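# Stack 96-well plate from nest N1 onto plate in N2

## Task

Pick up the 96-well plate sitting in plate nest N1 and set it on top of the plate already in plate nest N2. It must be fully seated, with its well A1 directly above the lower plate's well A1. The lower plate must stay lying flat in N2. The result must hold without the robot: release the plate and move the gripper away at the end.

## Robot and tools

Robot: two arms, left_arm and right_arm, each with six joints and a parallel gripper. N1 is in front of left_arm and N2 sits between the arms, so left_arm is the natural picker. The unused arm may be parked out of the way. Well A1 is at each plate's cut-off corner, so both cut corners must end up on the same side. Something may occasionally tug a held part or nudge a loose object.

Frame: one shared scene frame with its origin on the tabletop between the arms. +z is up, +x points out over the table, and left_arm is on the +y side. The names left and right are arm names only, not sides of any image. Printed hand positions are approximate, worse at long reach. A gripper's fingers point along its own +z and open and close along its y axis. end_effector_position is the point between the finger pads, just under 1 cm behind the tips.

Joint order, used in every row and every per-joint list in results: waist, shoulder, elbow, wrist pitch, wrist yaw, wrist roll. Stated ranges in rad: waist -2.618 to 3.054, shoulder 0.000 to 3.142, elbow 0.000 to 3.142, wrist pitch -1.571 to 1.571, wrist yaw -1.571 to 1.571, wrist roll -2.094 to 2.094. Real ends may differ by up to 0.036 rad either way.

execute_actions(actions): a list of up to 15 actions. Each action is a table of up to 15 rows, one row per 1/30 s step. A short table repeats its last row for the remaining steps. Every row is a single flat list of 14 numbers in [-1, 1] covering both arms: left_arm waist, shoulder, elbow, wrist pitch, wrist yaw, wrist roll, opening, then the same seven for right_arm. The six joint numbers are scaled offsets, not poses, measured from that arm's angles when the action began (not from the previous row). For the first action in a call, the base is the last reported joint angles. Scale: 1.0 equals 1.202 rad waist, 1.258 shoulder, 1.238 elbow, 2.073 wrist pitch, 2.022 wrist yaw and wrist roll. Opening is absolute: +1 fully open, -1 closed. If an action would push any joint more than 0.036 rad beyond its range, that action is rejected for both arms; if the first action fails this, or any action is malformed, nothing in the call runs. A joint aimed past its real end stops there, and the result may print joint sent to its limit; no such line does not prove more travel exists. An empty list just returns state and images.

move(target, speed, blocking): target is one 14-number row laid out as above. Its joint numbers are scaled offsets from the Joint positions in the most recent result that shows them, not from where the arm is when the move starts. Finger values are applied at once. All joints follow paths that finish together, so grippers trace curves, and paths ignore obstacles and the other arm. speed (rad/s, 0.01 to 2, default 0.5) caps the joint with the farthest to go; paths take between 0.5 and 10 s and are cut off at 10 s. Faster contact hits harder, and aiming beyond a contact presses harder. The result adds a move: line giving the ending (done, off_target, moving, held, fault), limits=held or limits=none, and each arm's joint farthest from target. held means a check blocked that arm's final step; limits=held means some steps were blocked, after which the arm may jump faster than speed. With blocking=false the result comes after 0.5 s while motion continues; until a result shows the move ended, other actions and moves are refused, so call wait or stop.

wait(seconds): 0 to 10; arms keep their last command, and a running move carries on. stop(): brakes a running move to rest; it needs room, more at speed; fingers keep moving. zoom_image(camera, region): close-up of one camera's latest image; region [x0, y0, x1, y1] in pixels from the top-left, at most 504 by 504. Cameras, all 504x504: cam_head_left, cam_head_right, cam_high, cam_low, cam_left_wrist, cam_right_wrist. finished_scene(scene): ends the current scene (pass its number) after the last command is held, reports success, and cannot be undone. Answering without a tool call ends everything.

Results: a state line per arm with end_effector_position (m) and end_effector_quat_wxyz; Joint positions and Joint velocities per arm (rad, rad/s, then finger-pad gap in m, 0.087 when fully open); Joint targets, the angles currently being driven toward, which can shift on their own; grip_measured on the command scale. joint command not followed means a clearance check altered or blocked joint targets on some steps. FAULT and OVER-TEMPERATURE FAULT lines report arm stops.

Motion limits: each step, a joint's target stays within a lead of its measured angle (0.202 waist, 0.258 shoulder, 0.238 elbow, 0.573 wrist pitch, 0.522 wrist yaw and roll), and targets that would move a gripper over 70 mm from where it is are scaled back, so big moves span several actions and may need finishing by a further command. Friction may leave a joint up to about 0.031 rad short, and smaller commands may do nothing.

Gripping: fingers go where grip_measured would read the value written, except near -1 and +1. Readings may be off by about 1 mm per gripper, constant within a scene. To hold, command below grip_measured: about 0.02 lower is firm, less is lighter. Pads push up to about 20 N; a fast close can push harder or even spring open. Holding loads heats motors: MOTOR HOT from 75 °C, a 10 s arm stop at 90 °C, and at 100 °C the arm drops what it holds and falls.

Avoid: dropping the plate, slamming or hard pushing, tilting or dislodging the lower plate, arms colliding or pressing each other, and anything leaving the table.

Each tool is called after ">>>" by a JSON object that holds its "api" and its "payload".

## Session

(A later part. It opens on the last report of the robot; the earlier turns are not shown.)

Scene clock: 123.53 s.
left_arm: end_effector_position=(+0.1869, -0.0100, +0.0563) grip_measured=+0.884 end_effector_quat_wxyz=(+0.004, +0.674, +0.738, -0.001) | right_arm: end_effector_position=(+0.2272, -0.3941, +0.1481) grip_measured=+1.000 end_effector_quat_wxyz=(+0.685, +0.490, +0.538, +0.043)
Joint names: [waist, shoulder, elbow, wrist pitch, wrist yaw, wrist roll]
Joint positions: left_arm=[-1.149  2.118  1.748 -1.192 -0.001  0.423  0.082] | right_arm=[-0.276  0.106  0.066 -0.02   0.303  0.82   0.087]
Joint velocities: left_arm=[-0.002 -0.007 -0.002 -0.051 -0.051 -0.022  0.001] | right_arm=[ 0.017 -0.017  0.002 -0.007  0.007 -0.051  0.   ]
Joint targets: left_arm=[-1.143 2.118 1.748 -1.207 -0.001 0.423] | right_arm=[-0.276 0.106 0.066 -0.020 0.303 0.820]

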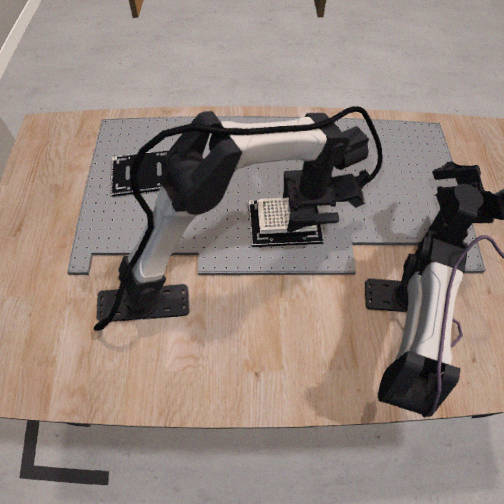

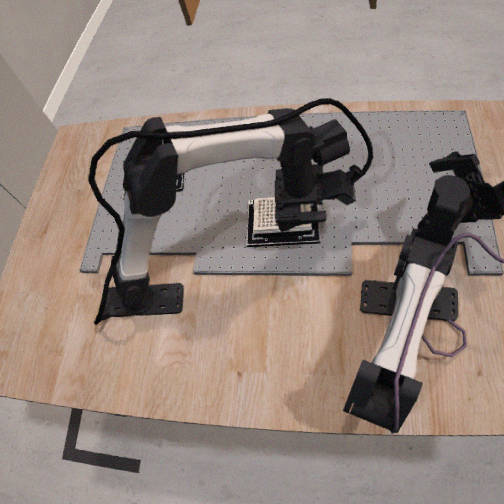

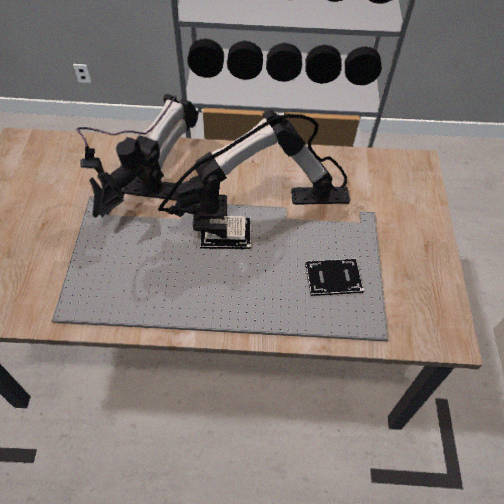

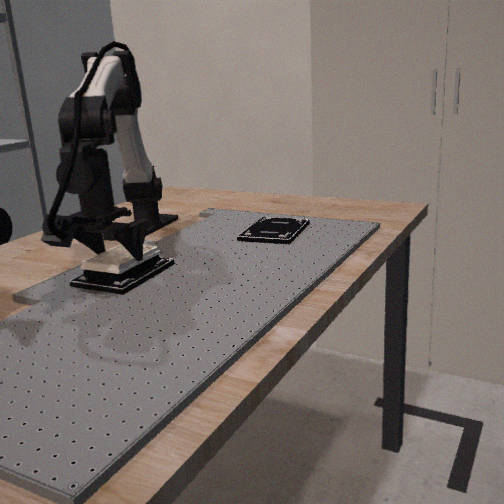

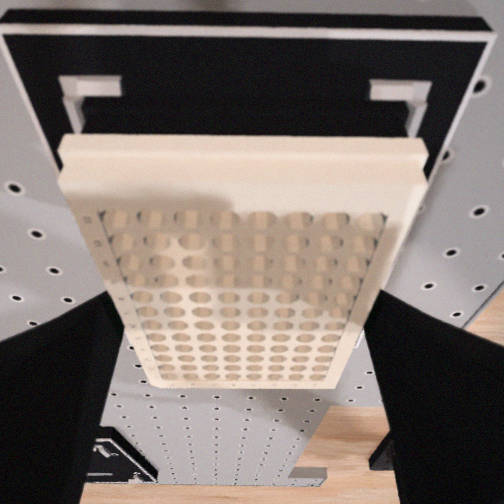

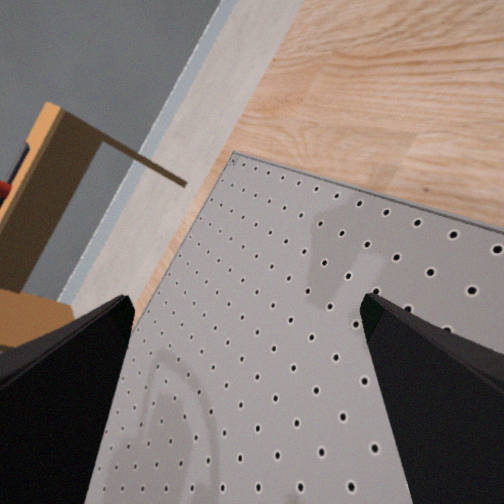

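>>> {"api": "execute_actions", "payload": {"actions": [[[-0.010,0.005,0,0,0,0.006,0.85,0,0,0,0,0,0,1],[-0.005,0.010,0,0,0,0.0045,0.85,0,0,0,0,0,0,1],[-0.005,0.013,0,0,0,0.0045,0.85,0,0,0,0,0,0,1],[-0.005,0.015,0,0,0,0.0045,0.85,0,0,0,0,0,0,1],[-0.005,0.017,0,0,0,0.0045,0.85,0,0,0,0,0,0,1],[-0.005,0.019,0,0,0,0.0045,0.85,0,0,0,0,0,0,1],[-0.005,0.022,0,0,0,0.0045,0.85,0,0,0,0,0,0,1],[-0.005,0.022,0,0,0,0.0045,0.85,0,0,0,0,0,0,1],[-0.005,0.019,0,0,0,0.0045,0.85,0,0,0,0,0,0,1]]]}}

>>> {"api": "execute_actions", "payload": {"actions": []}}

>>> {"api": "zoom_image", "payload": {"camera": "cam_left_wrist", "region": [0, 40, 252, 200]}}

>>> {"api": "zoom_image", "payload": {"camera": "cam_left_wrist", "region": [252, 40, 504, 200]}}

>>> {"api": "zoom_image", "payload": {"camera": "cam_low", "region": [65, 230, 185, 300]}}

Scene clock: 131.13 s.
left_arm: end_effector_position=(+0.1867, -0.0096, +0.0530) grip_measured=+0.884 end_effector_quat_wxyz=(-0.000, +0.676, +0.737, +0.000) | right_arm: end_effector_position=(+0.2272, -0.3941, +0.1481) grip_measured=+1.000 end_effector_quat_wxyz=(+0.685, +0.490, +0.538, +0.043)
Joint names: [waist, shoulder, elbow, wrist pitch, wrist yaw, wrist roll]
Joint positions: left_arm=[-1.15   2.127  1.748 -1.192 -0.001  0.427  0.082] | right_arm=[-0.276  0.106  0.066 -0.02   0.303  0.82   0.087]
Joint velocities: left_arm=[-0.002  0.002  0.007 -0.037  0.007  0.066 -0.   ] | right_arm=[-0.012 -0.007 -0.022  0.022 -0.022  0.066  0.   ]
Joint targets: left_arm=[-1.155 2.142 1.748 -1.191 -0.001 0.432] | right_arm=[-0.276 0.106 0.066 -0.020 0.303 0.820]

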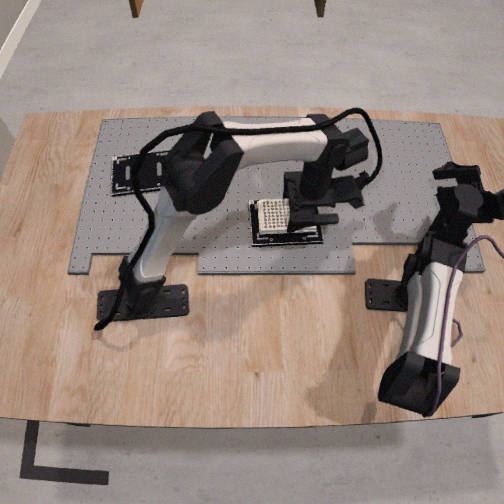

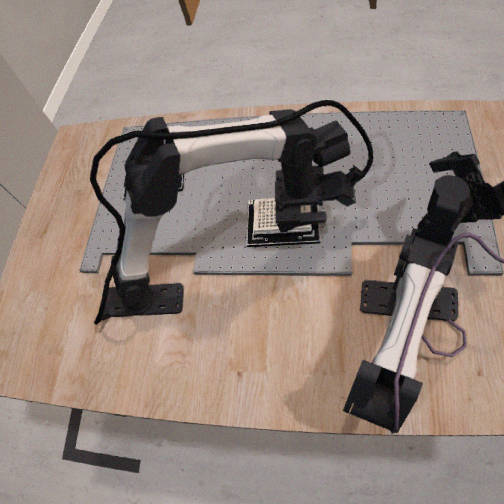

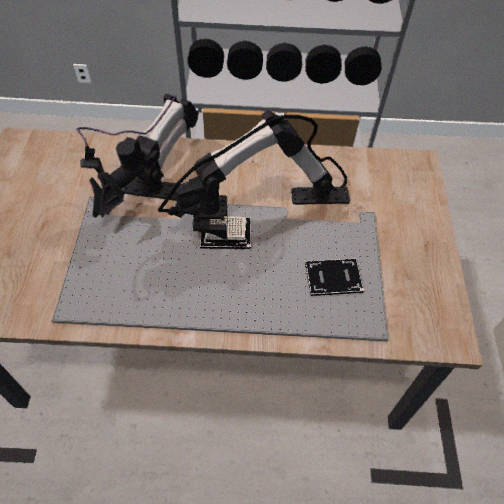

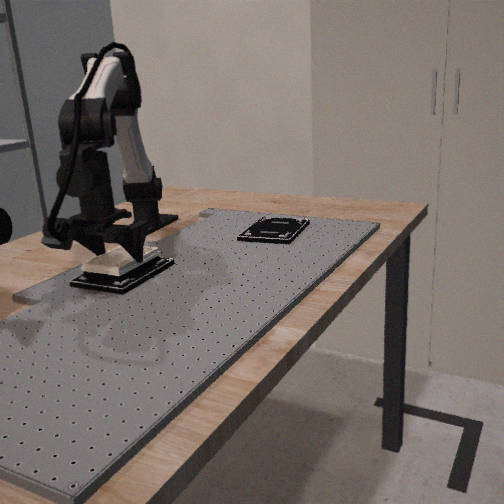

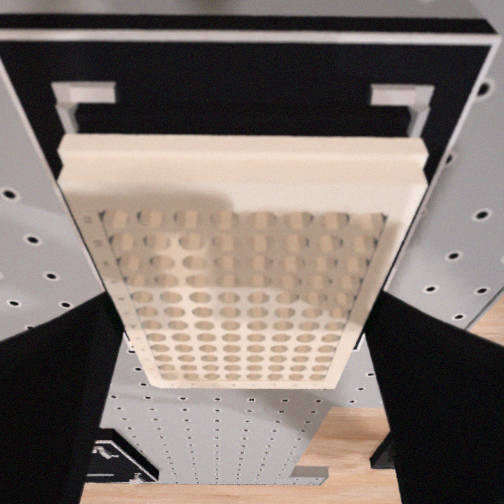

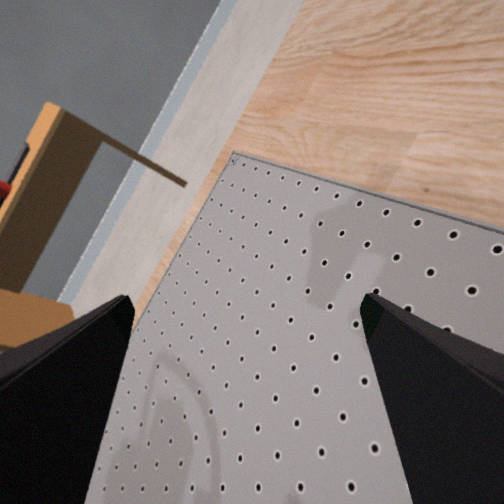

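Scene clock: 131.13 s.
left_arm: end_effector_position=(+0.1867, -0.0096, +0.0530) grip_measured=+0.884 end_effector_quat_wxyz=(-0.000, +0.676, +0.737, +0.000) | right_arm: end_effector_position=(+0.2272, -0.3941, +0.1481) grip_measured=+1.000 end_effector_quat_wxyz=(+0.685, +0.490, +0.538, +0.043)
Joint names: [waist, shoulder, elbow, wrist pitch, wrist yaw, wrist roll]
Joint positions: left_arm=[-1.15   2.127  1.748 -1.192 -0.001  0.427  0.082] | right_arm=[-0.276  0.106  0.066 -0.02   0.303  0.82   0.087]
Joint velocities: left_arm=[-0.002  0.002  0.007 -0.037  0.007  0.066 -0.   ] | right_arm=[-0.012 -0.007 -0.022  0.022 -0.022  0.066  0.   ]
Joint targets: left_arm=[-1.155 2.142 1.748 -1.191 -0.001 0.432] | right_arm=[-0.276 0.106 0.066 -0.020 0.303 0.820]

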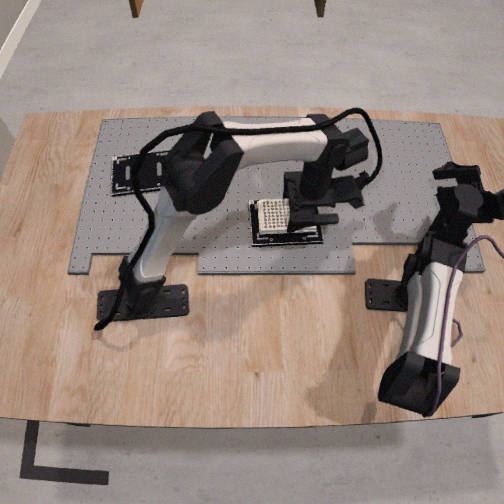

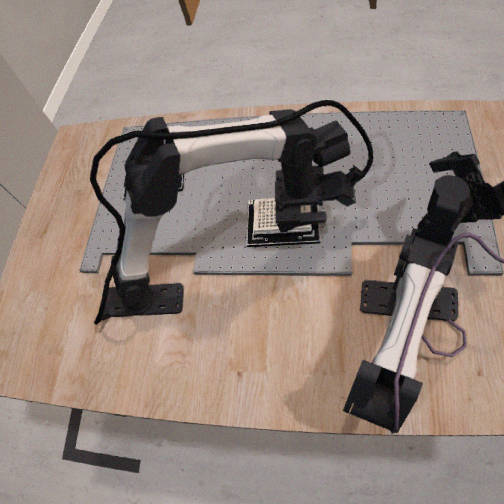

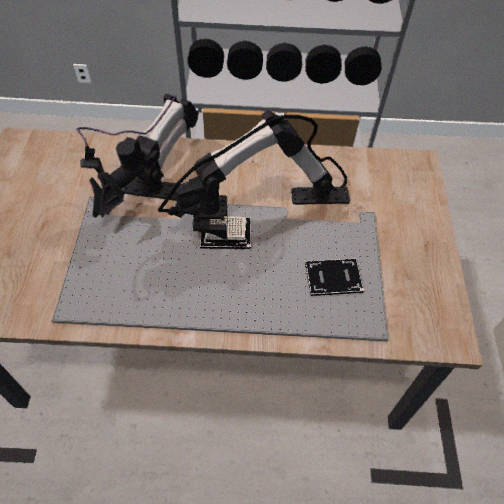

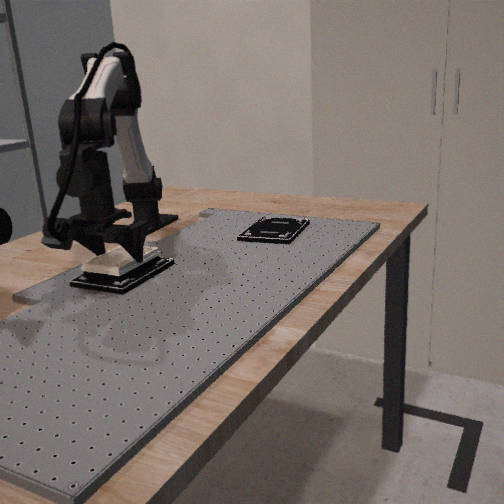

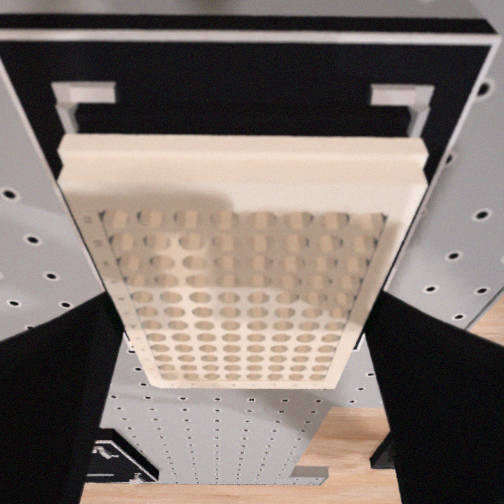

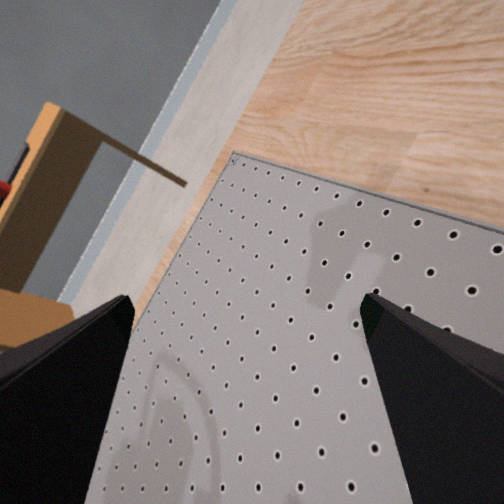

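Region (0, 40, 252, 200) of cam_left_wrist's 504x504 image, scaled by 2.000, with more detail than that image has; it fills the top 320 rows of this view, and the rest is white.

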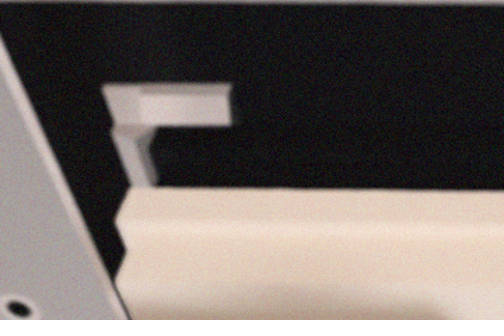

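Region (252, 40, 504, 200) of cam_left_wrist's 504x504 image, scaled by 2.000, with more detail than that image has; it fills the top 320 rows of this view, and the rest is white.

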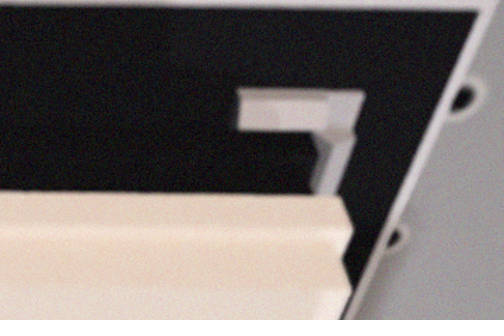

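Region (65, 230, 185, 300) of cam_low's 504x504 image, scaled by 4.200, with more detail than that image has; it fills the top 294 rows of this view, and the rest is white.

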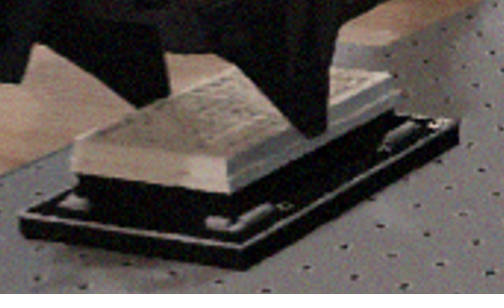

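>>> {"api": "execute_actions", "payload": {"actions": [[[0,0.014,0,0,0,0,0.85,0,0,0,0,0,0,1],[0,0.017,0,0,0,0,0.85,0,0,0,0,0,0,1],[0,0.019,0,0,0,0,0.85,0,0,0,0,0,0,1],[0,0.022,0,0,0,0,0.85,0,0,0,0,0,0,1],[0,0.022,0,0,0,0,0.85,0,0,0,0,0,0,1],[0,0.019,0,0,0,0,0.85,0,0,0,0,0,0,1]]]}}

>>> {"api": "zoom_image", "payload": {"camera": "cam_left_wrist", "region": [0, 40, 252, 200]}}

>>> {"api": "zoom_image", "payload": {"camera": "cam_left_wrist", "region": [252, 40, 504, 200]}}

>>> {"api": "zoom_image", "payload": {"camera": "cam_low", "region": [65, 230, 185, 300]}}

Scene clock: 136.57 s.
left_arm: end_effector_position=(+0.1866, -0.0093, +0.0517) grip_measured=+0.884 end_effector_quat_wxyz=(-0.002, +0.676, +0.737, +0.001) | right_arm: end_effector_position=(+0.2272, -0.3941, +0.1481) grip_measured=+1.000 end_effector_quat_wxyz=(+0.685, +0.490, +0.538, +0.043)
Joint names: [waist, shoulder, elbow, wrist pitch, wrist yaw, wrist roll]
Joint positions: left_arm=[-1.15   2.131  1.748 -1.192 -0.001  0.427  0.082] | right_arm=[-0.276  0.106  0.066 -0.02   0.303  0.82   0.087]
Joint velocities: left_arm=[-0.007  0.007  0.002  0.007  0.051 -0.022 -0.   ] | right_arm=[-0.012 -0.022 -0.007  0.007 -0.037 -0.066  0.   ]
Joint targets: left_arm=[-1.150 2.151 1.748 -1.192 -0.001 0.427] | right_arm=[-0.276 0.106 0.066 -0.020 0.303 0.820]

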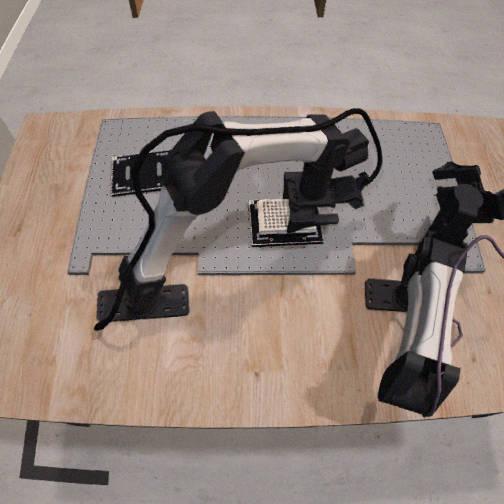

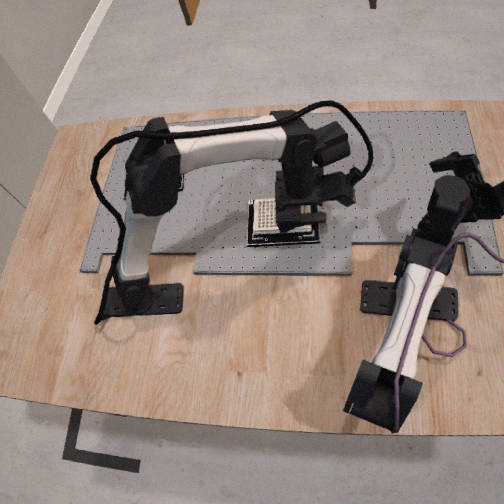

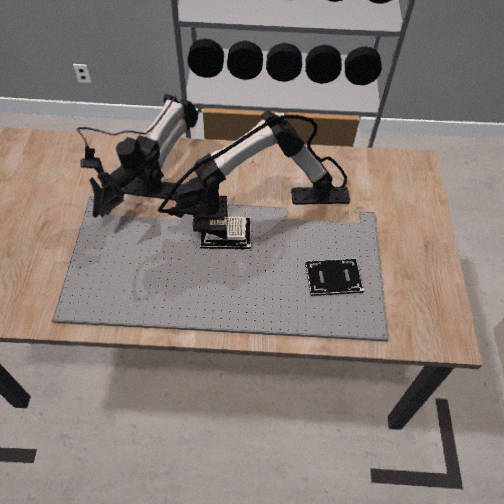

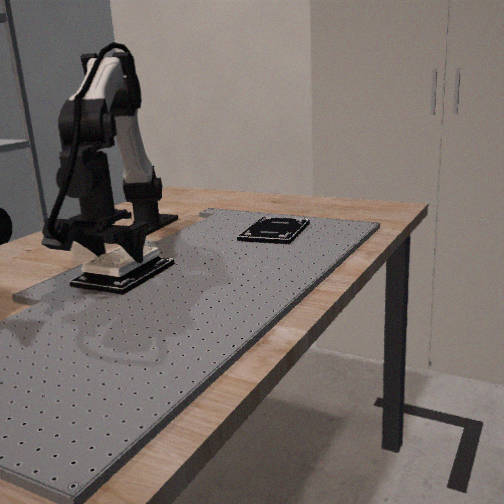

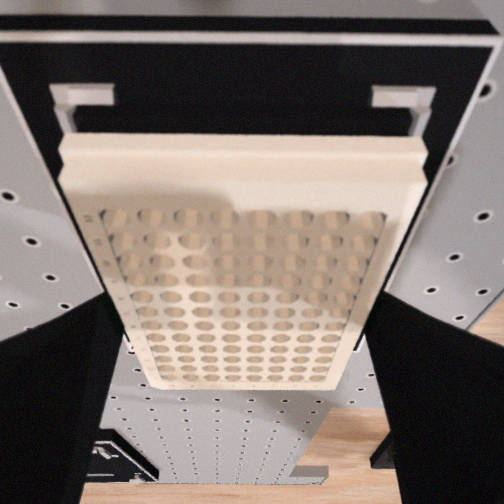

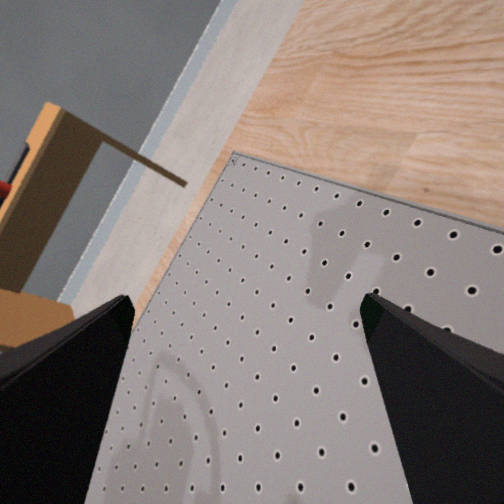

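Region (0, 40, 252, 200) of cam_left_wrist's 504x504 image, scaled by 2.000, with more detail than that image has; it fills the top 320 rows of this view, and the rest is white.

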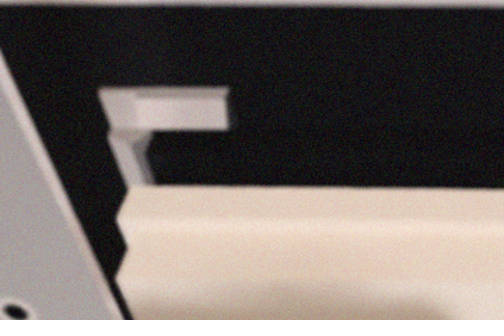

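Region (252, 40, 504, 200) of cam_left_wrist's 504x504 image, scaled by 2.000, with more detail than that image has; it fills the top 320 rows of this view, and the rest is white.

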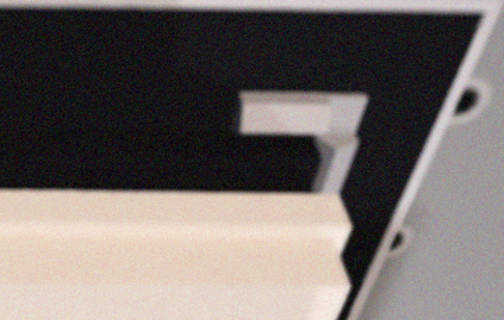

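Region (65, 230, 185, 300) of cam_low's 504x504 image, scaled by 4.200, with more detail than that image has; it fills the top 294 rows of this view, and the rest is white.

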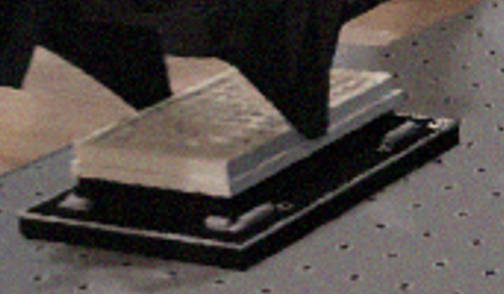

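>>> {"api": "execute_actions", "payload": {"actions": [[[0,0,0,0,0,0,0.87,0,0,0,0,0,0,1],[0,0,0,0,0,0,0.88,0,0,0,0,0,0,1],[0,0,0,0,0,0,0.89,0,0,0,0,0,0,1],[0,0,0,0,0,0,0.90,0,0,0,0,0,0,1],[0,0,0,0,0,0,0.92,0,0,0,0,0,0,1],[0,0,0,0,0,0,0.95,0,0,0,0,0,0,1],[0,0,0,0,0,0,1,0,0,0,0,0,0,1]]]}}

>>> {"api": "zoom_image", "payload": {"camera": "cam_low", "region": [65, 230, 185, 300]}}

>>> {"api": "zoom_image", "payload": {"camera": "cam_high", "region": [190, 205, 260, 255]}}

>>> {"api": "zoom_image", "payload": {"camera": "cam_head_left", "region": [240, 190, 330, 255]}}

Scene clock: 142.67 s.
left_arm: end_effector_position=(+0.1867, -0.0092, +0.0517) grip_measured=+1.000 end_effector_quat_wxyz=(-0.002, +0.676, +0.737, +0.001) | right_arm: end_effector_position=(+0.2272, -0.3941, +0.1481) grip_measured=+1.000 end_effector_quat_wxyz=(+0.685, +0.490, +0.538, +0.043)
Joint names: [waist, shoulder, elbow, wrist pitch, wrist yaw, wrist roll]
Joint positions: left_arm=[-1.15   2.131  1.748 -1.192 -0.001  0.427  0.087] | right_arm=[-0.276  0.106  0.066 -0.02   0.303  0.82   0.087]
Joint velocities: left_arm=[0.012 0.007 0.007 0.007 0.007 0.007 0.   ] | right_arm=[-0.007 -0.022  0.002 -0.007 -0.081 -0.051  0.   ]
Joint targets: left_arm=[-1.150 2.131 1.748 -1.192 -0.001 0.427] | right_arm=[-0.276 0.106 0.066 -0.020 0.303 0.820]

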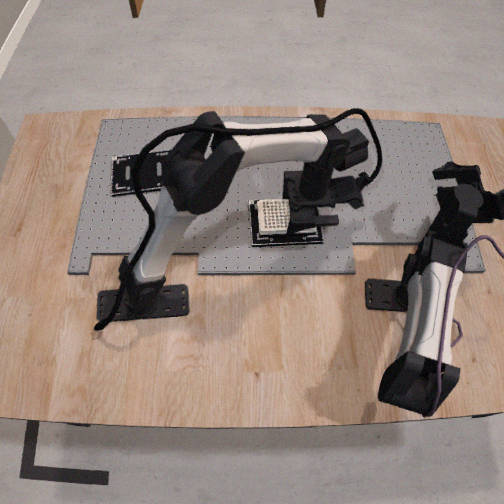

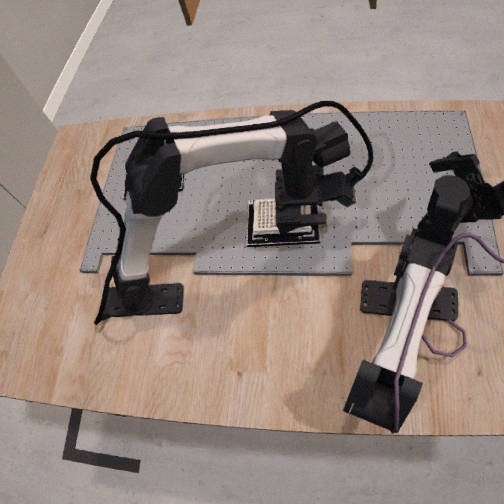

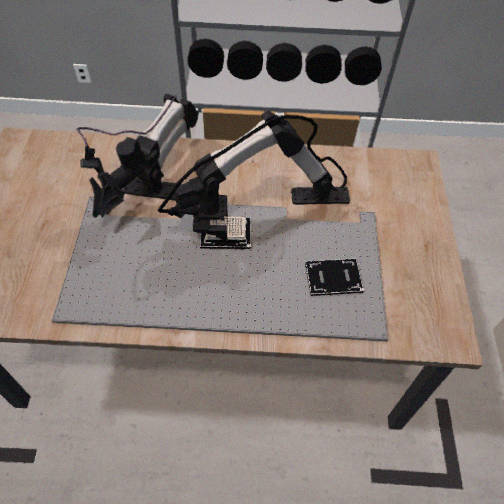

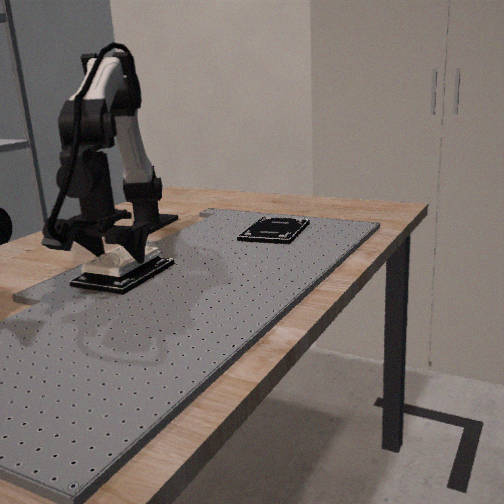

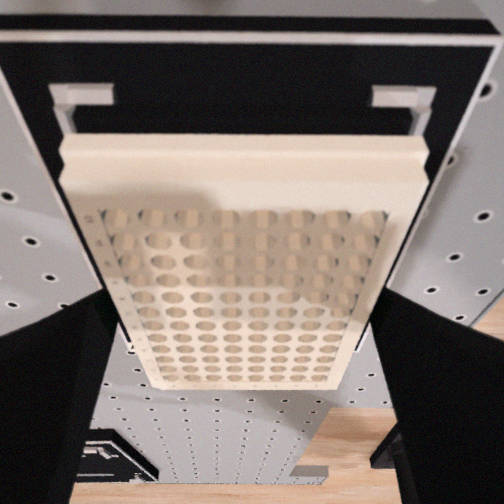

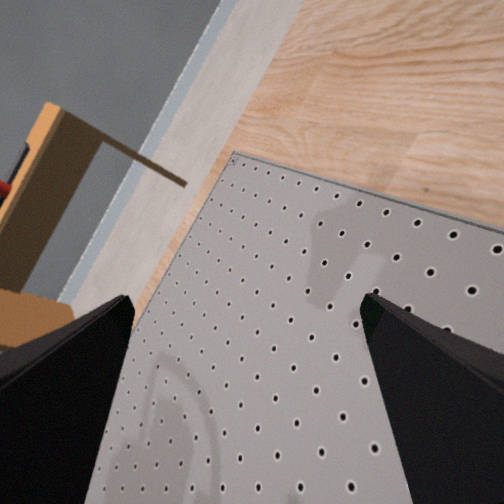

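Region (65, 230, 185, 300) of cam_low's 504x504 image, scaled by 4.200, with more detail than that image has; it fills the top 294 rows of this view, and the rest is white.

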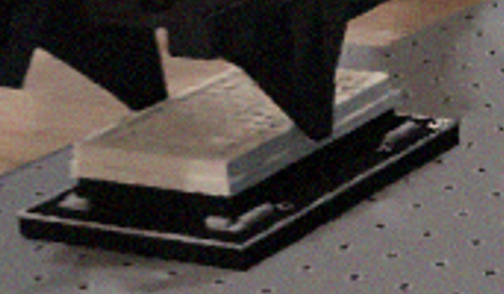

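Region (190, 205, 260, 255) of cam_high's 504x504 image, scaled by 7.200, with more detail than that image has; it fills the top 360 rows of this view, and the rest is white.

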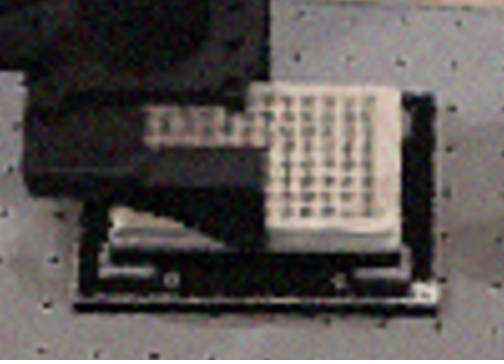

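Region (240, 190, 330, 255) of cam_head_left's 504x504 image, scaled by 5.600, with more detail than that image has.

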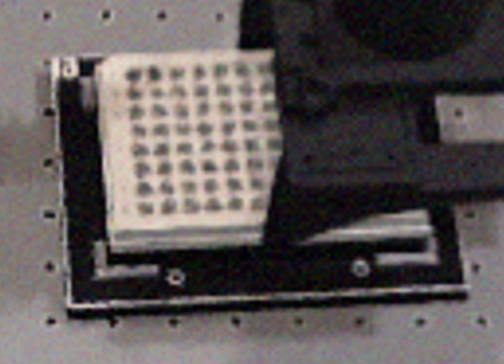

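>>> {"api": "execute_actions", "payload": {"actions": [[[0,0,0,0,0,0,0.96,0,0,0,0,0,0,1],[0,0,0,0,0,0,0.94,0,0,0,0,0,0,1],[0,0,0,0,0,0,0.92,0,0,0,0,0,0,1],[0,0,0,0,0,0,0.905,0,0,0,0,0,0,1],[0,0,0,0,0,0,0.89,0,0,0,0,0,0,1],[0,0,0,0,0,0,0.88,0,0,0,0,0,0,1],[0,0,0,0,0,0,0.87,0,0,0,0,0,0,1],[0,0,0,0,0,0,0.86,0,0,0,0,0,0,1]],[[0,0,0,-0.011,0,0,0.86,0,0,0,0,0,0,1],[0,0,0,-0.011,0,0,0.86,0,0,0,0,0,0,1],[0,0,0,-0.009,0,0,0.86,0,0,0,0,0,0,1]],[[0,0.01,0,0,0,0,0.86,0,0,0,0,0,0,1],[0,0.016,0,0,0,0,0.86,0,0,0,0,0,0,1],[0,0.019,0,0,0,0,0.86,0,0,0,0,0,0,1],[0,0.022,0,0,0,0,0.86,0,0,0,0,0,0,1],[0,0.022,0,0,0,0,0.86,0,0,0,0,0,0,1],[0,0.018,0,0,0,0,0.86,0,0,0,0,0,0,1]]]}}

>>> {"api": "zoom_image", "payload": {"camera": "cam_low", "region": [65, 230, 185, 300]}}

>>> {"api": "zoom_image", "payload": {"camera": "cam_high", "region": [190, 205, 260, 255]}}

Scene clock: 151.70 s.
left_arm: end_effector_position=(+0.1866, -0.0090, +0.0519) grip_measured=+0.883 end_effector_quat_wxyz=(-0.002, +0.676, +0.737, +0.002) | right_arm: end_effector_position=(+0.2272, -0.3941, +0.1481) grip_measured=+1.000 end_effector_quat_wxyz=(+0.685, +0.490, +0.538, +0.043)
Joint names: [waist, shoulder, elbow, wrist pitch, wrist yaw, wrist roll]
Joint positions: left_arm=[-1.15   2.131  1.748 -1.193 -0.002  0.427  0.082] | right_arm=[-0.276  0.106  0.066 -0.02   0.303  0.82   0.087]
Joint velocities: left_arm=[-0.002  0.002 -0.012 -0.066  0.007 -0.007 -0.   ] | right_arm=[-0.022  0.002 -0.017  0.037 -0.007  0.11   0.   ]
Joint targets: left_arm=[-1.150 2.153 1.748 -1.193 -0.002 0.427] | right_arm=[-0.276 0.106 0.066 -0.020 0.303 0.820]

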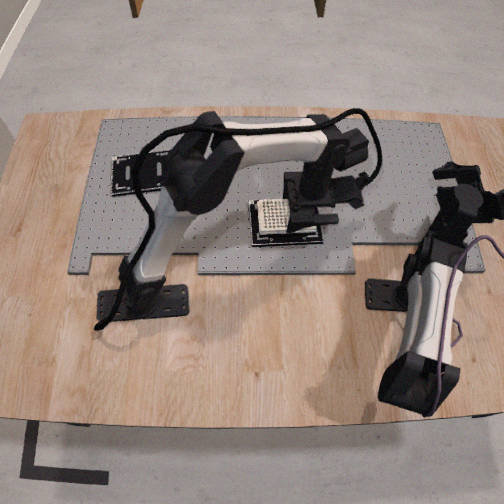

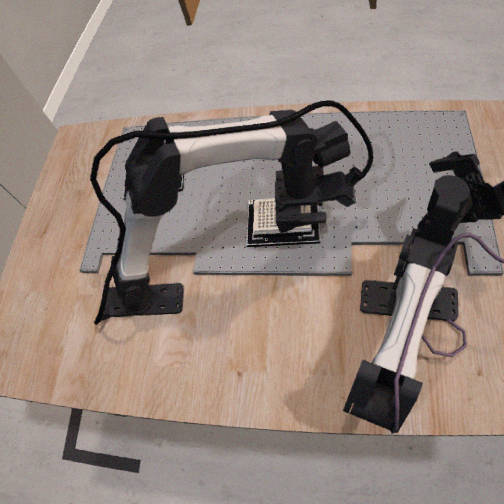

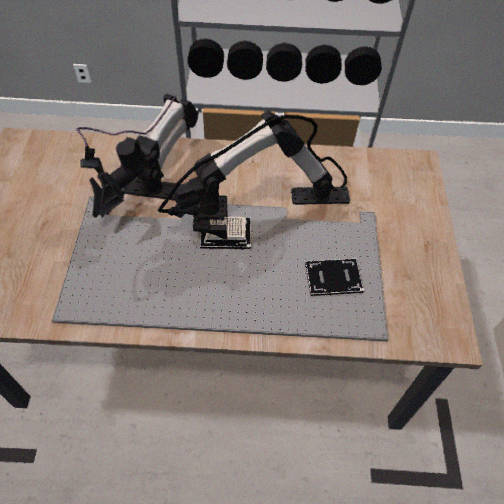

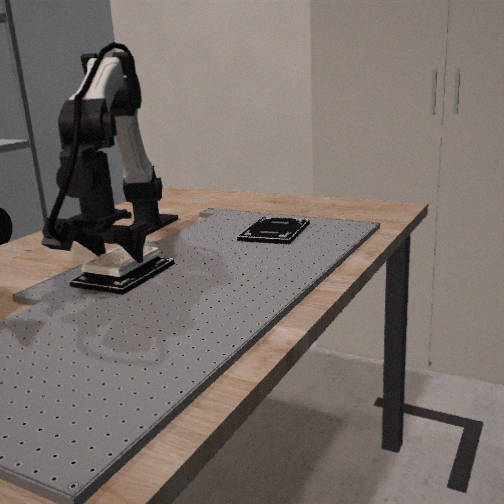

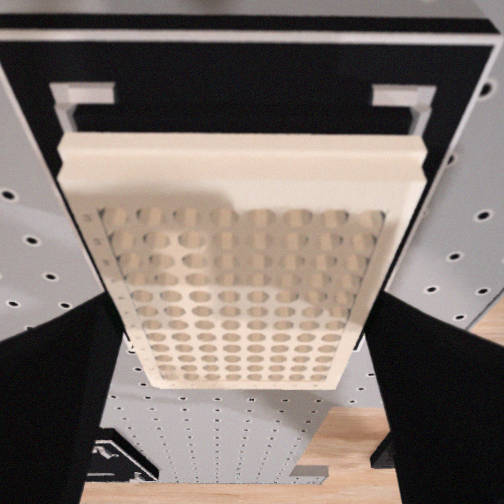

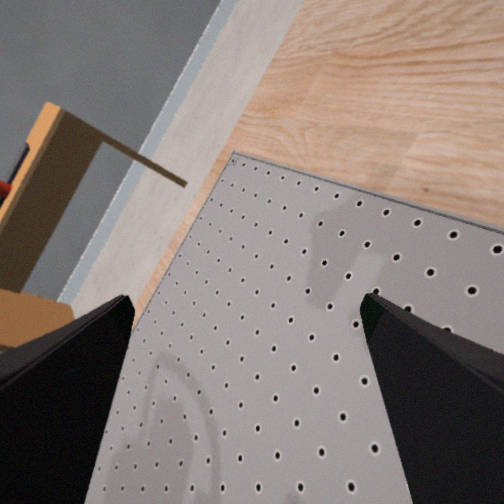

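Region (65, 230, 185, 300) of cam_low's 504x504 image, scaled by 4.200, with more detail than that image has; it fills the top 294 rows of this view, and the rest is white.

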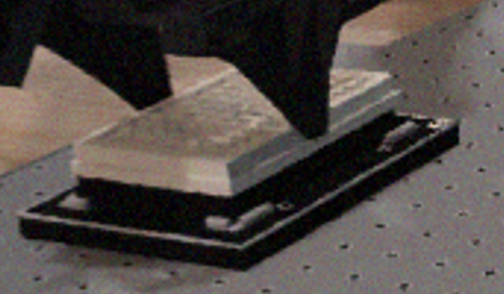

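Region (190, 205, 260, 255) of cam_high's 504x504 image, scaled by 7.200, with more detail than that image has; it fills the top 360 rows of this view, and the rest is white.

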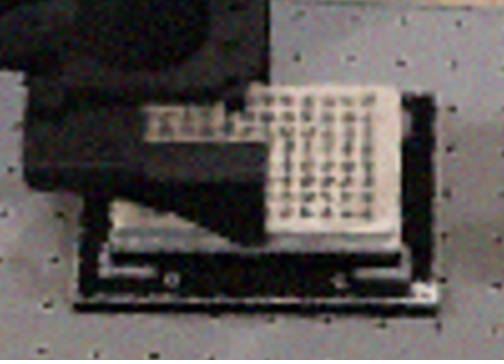

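>>> {"api": "execute_actions", "payload": {"actions": [[[-0.004,0,0,-0.006,0,0,0.86,0,0,0,0,0,0,1],[-0.004,0,0,-0.009,0,0,0.86,0,0,0,0,0,0,1],[-0.004,0,0,-0.012,0,0,0.86,0,0,0,0,0,0,1]]]}}

>>> {"api": "zoom_image", "payload": {"camera": "cam_low", "region": [65, 230, 185, 300]}}

Scene clock: 155.17 s.
left_arm: end_effector_position=(+0.1866, -0.0090, +0.0519) grip_measured=+0.883 end_effector_quat_wxyz=(-0.002, +0.676, +0.737, +0.002) | right_arm: end_effector_position=(+0.2272, -0.3941, +0.1481) grip_measured=+1.000 end_effector_quat_wxyz=(+0.685, +0.490, +0.538, +0.043)
Joint names: [waist, shoulder, elbow, wrist pitch, wrist yaw, wrist roll]
Joint positions: left_arm=[-1.15   2.131  1.748 -1.193 -0.002  0.427  0.082] | right_arm=[-0.276  0.106  0.066 -0.02   0.303  0.82   0.087]
Joint velocities: left_arm=[-0.012  0.002 -0.002  0.022 -0.037  0.051 -0.001] | right_arm=[-0.007  0.007 -0.007 -0.051 -0.007 -0.037  0.   ]
Joint targets: left_arm=[-1.154 2.131 1.748 -1.217 -0.002 0.427] | right_arm=[-0.276 0.106 0.066 -0.020 0.303 0.820]

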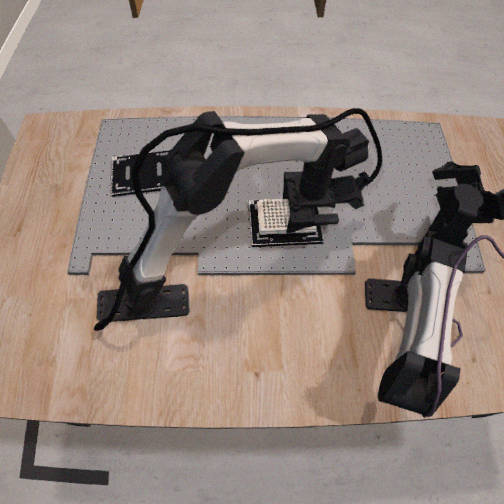

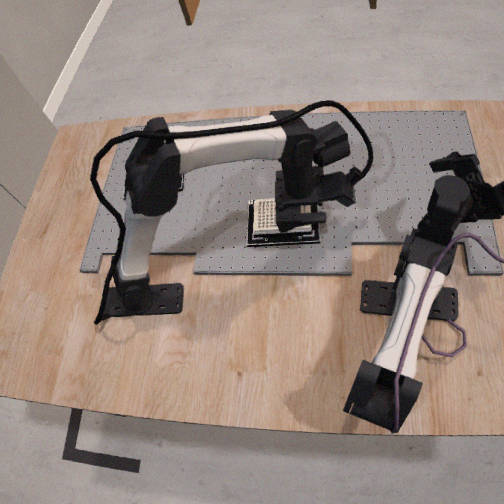

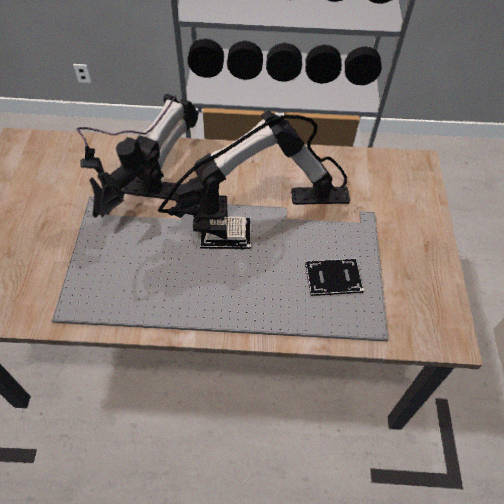

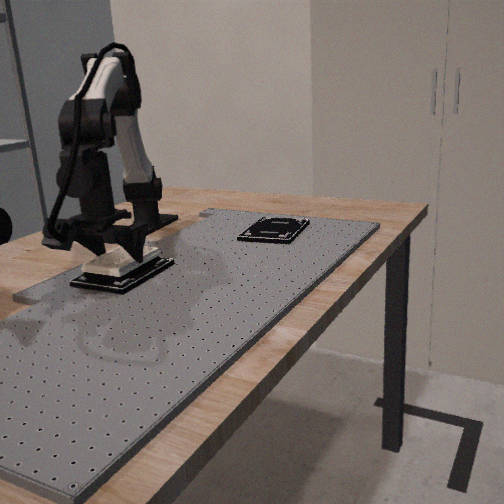

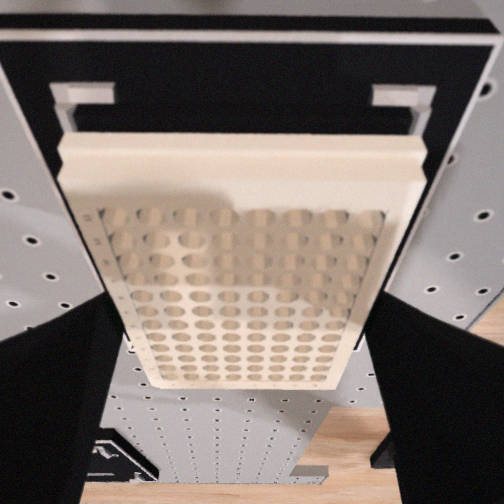

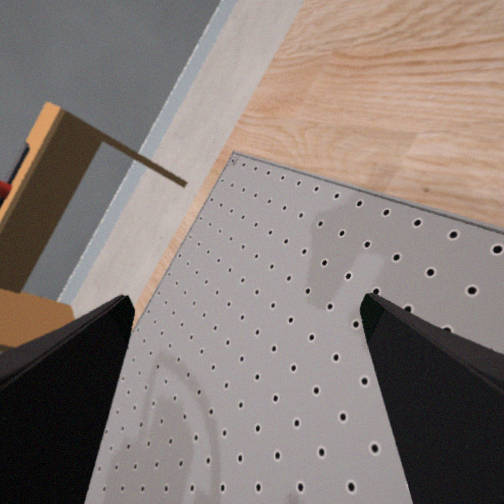

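Region (65, 230, 185, 300) of cam_low's 504x504 image, scaled by 4.200, with more detail than that image has; it fills the top 294 rows of this view, and the rest is white.

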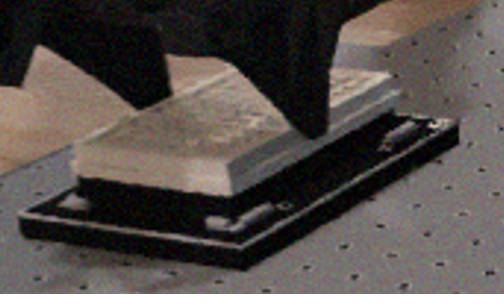

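>>> {"api": "execute_actions", "payload": {"actions": [[[0,0,0,0.013,0,0,0.86,0,0,0,0,0,0,1]]]}}

Scene clock: 157.83 s.
left_arm: end_effector_position=(+0.1867, -0.0092, +0.0519) grip_measured=+0.883 end_effector_quat_wxyz=(-0.002, +0.676, +0.737, +0.002) | right_arm: end_effector_position=(+0.2272, -0.3941, +0.1481) grip_measured=+1.000 end_effector_quat_wxyz=(+0.685, +0.490, +0.538, +0.043)
Joint names: [waist, shoulder, elbow, wrist pitch, wrist yaw, wrist roll]
Joint positions: left_arm=[-1.15   2.131  1.748 -1.192 -0.002  0.427  0.082] | right_arm=[-0.276  0.106  0.066 -0.02   0.303  0.82   0.087]
Joint velocities: left_arm=[-0.002 -0.017 -0.007  0.081 -0.051 -0.007 -0.   ] | right_arm=[-0.017 -0.022 -0.002 -0.022  0.007  0.007  0.   ]
Joint targets: left_arm=[-1.150 2.131 1.748 -1.166 -0.002 0.427] | right_arm=[-0.276 0.106 0.066 -0.020 0.303 0.820]

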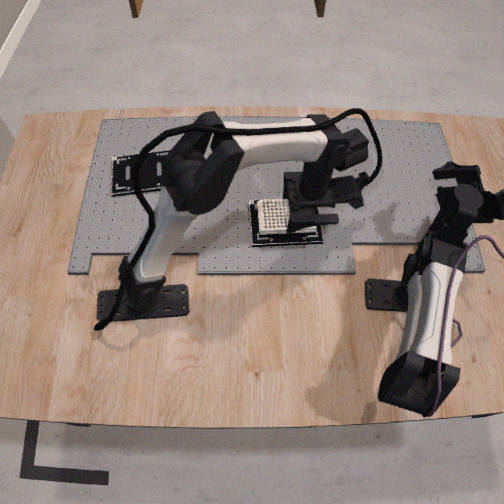

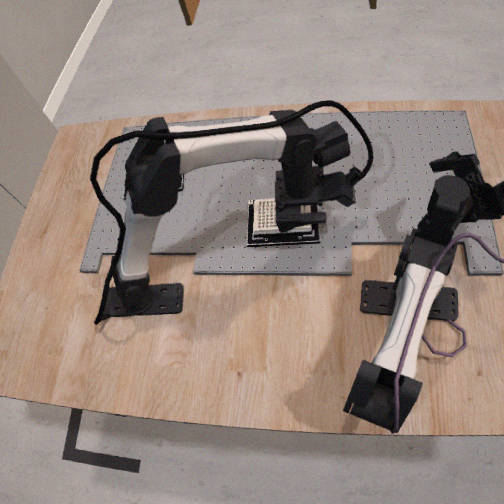

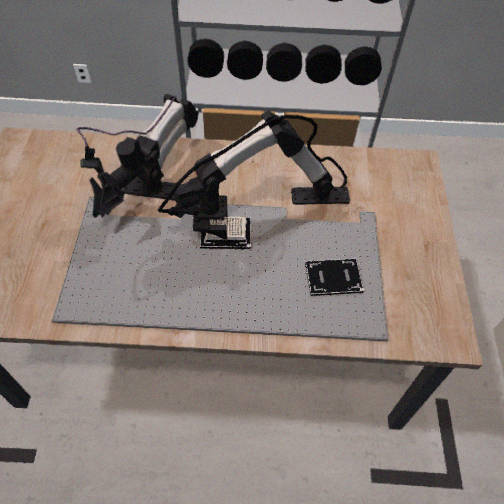

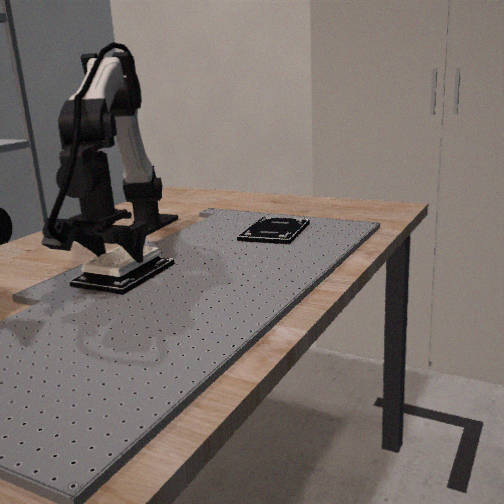

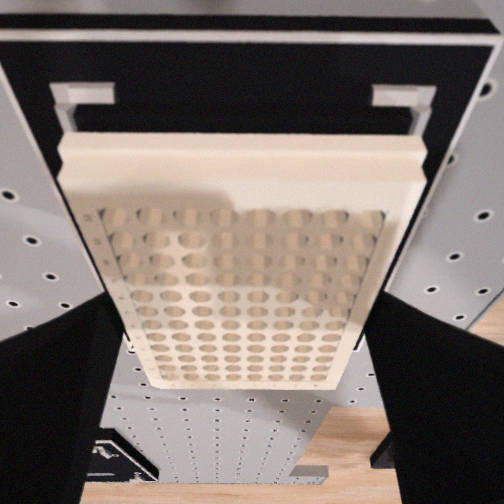

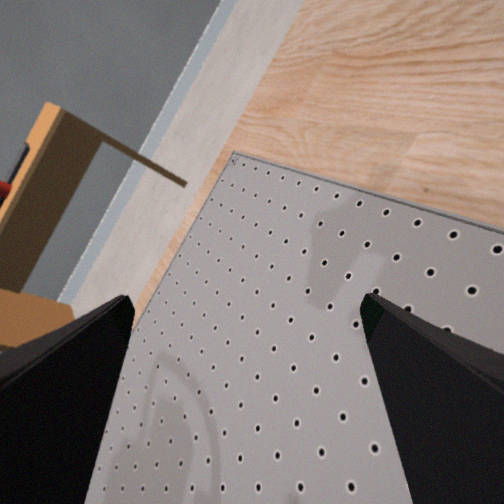

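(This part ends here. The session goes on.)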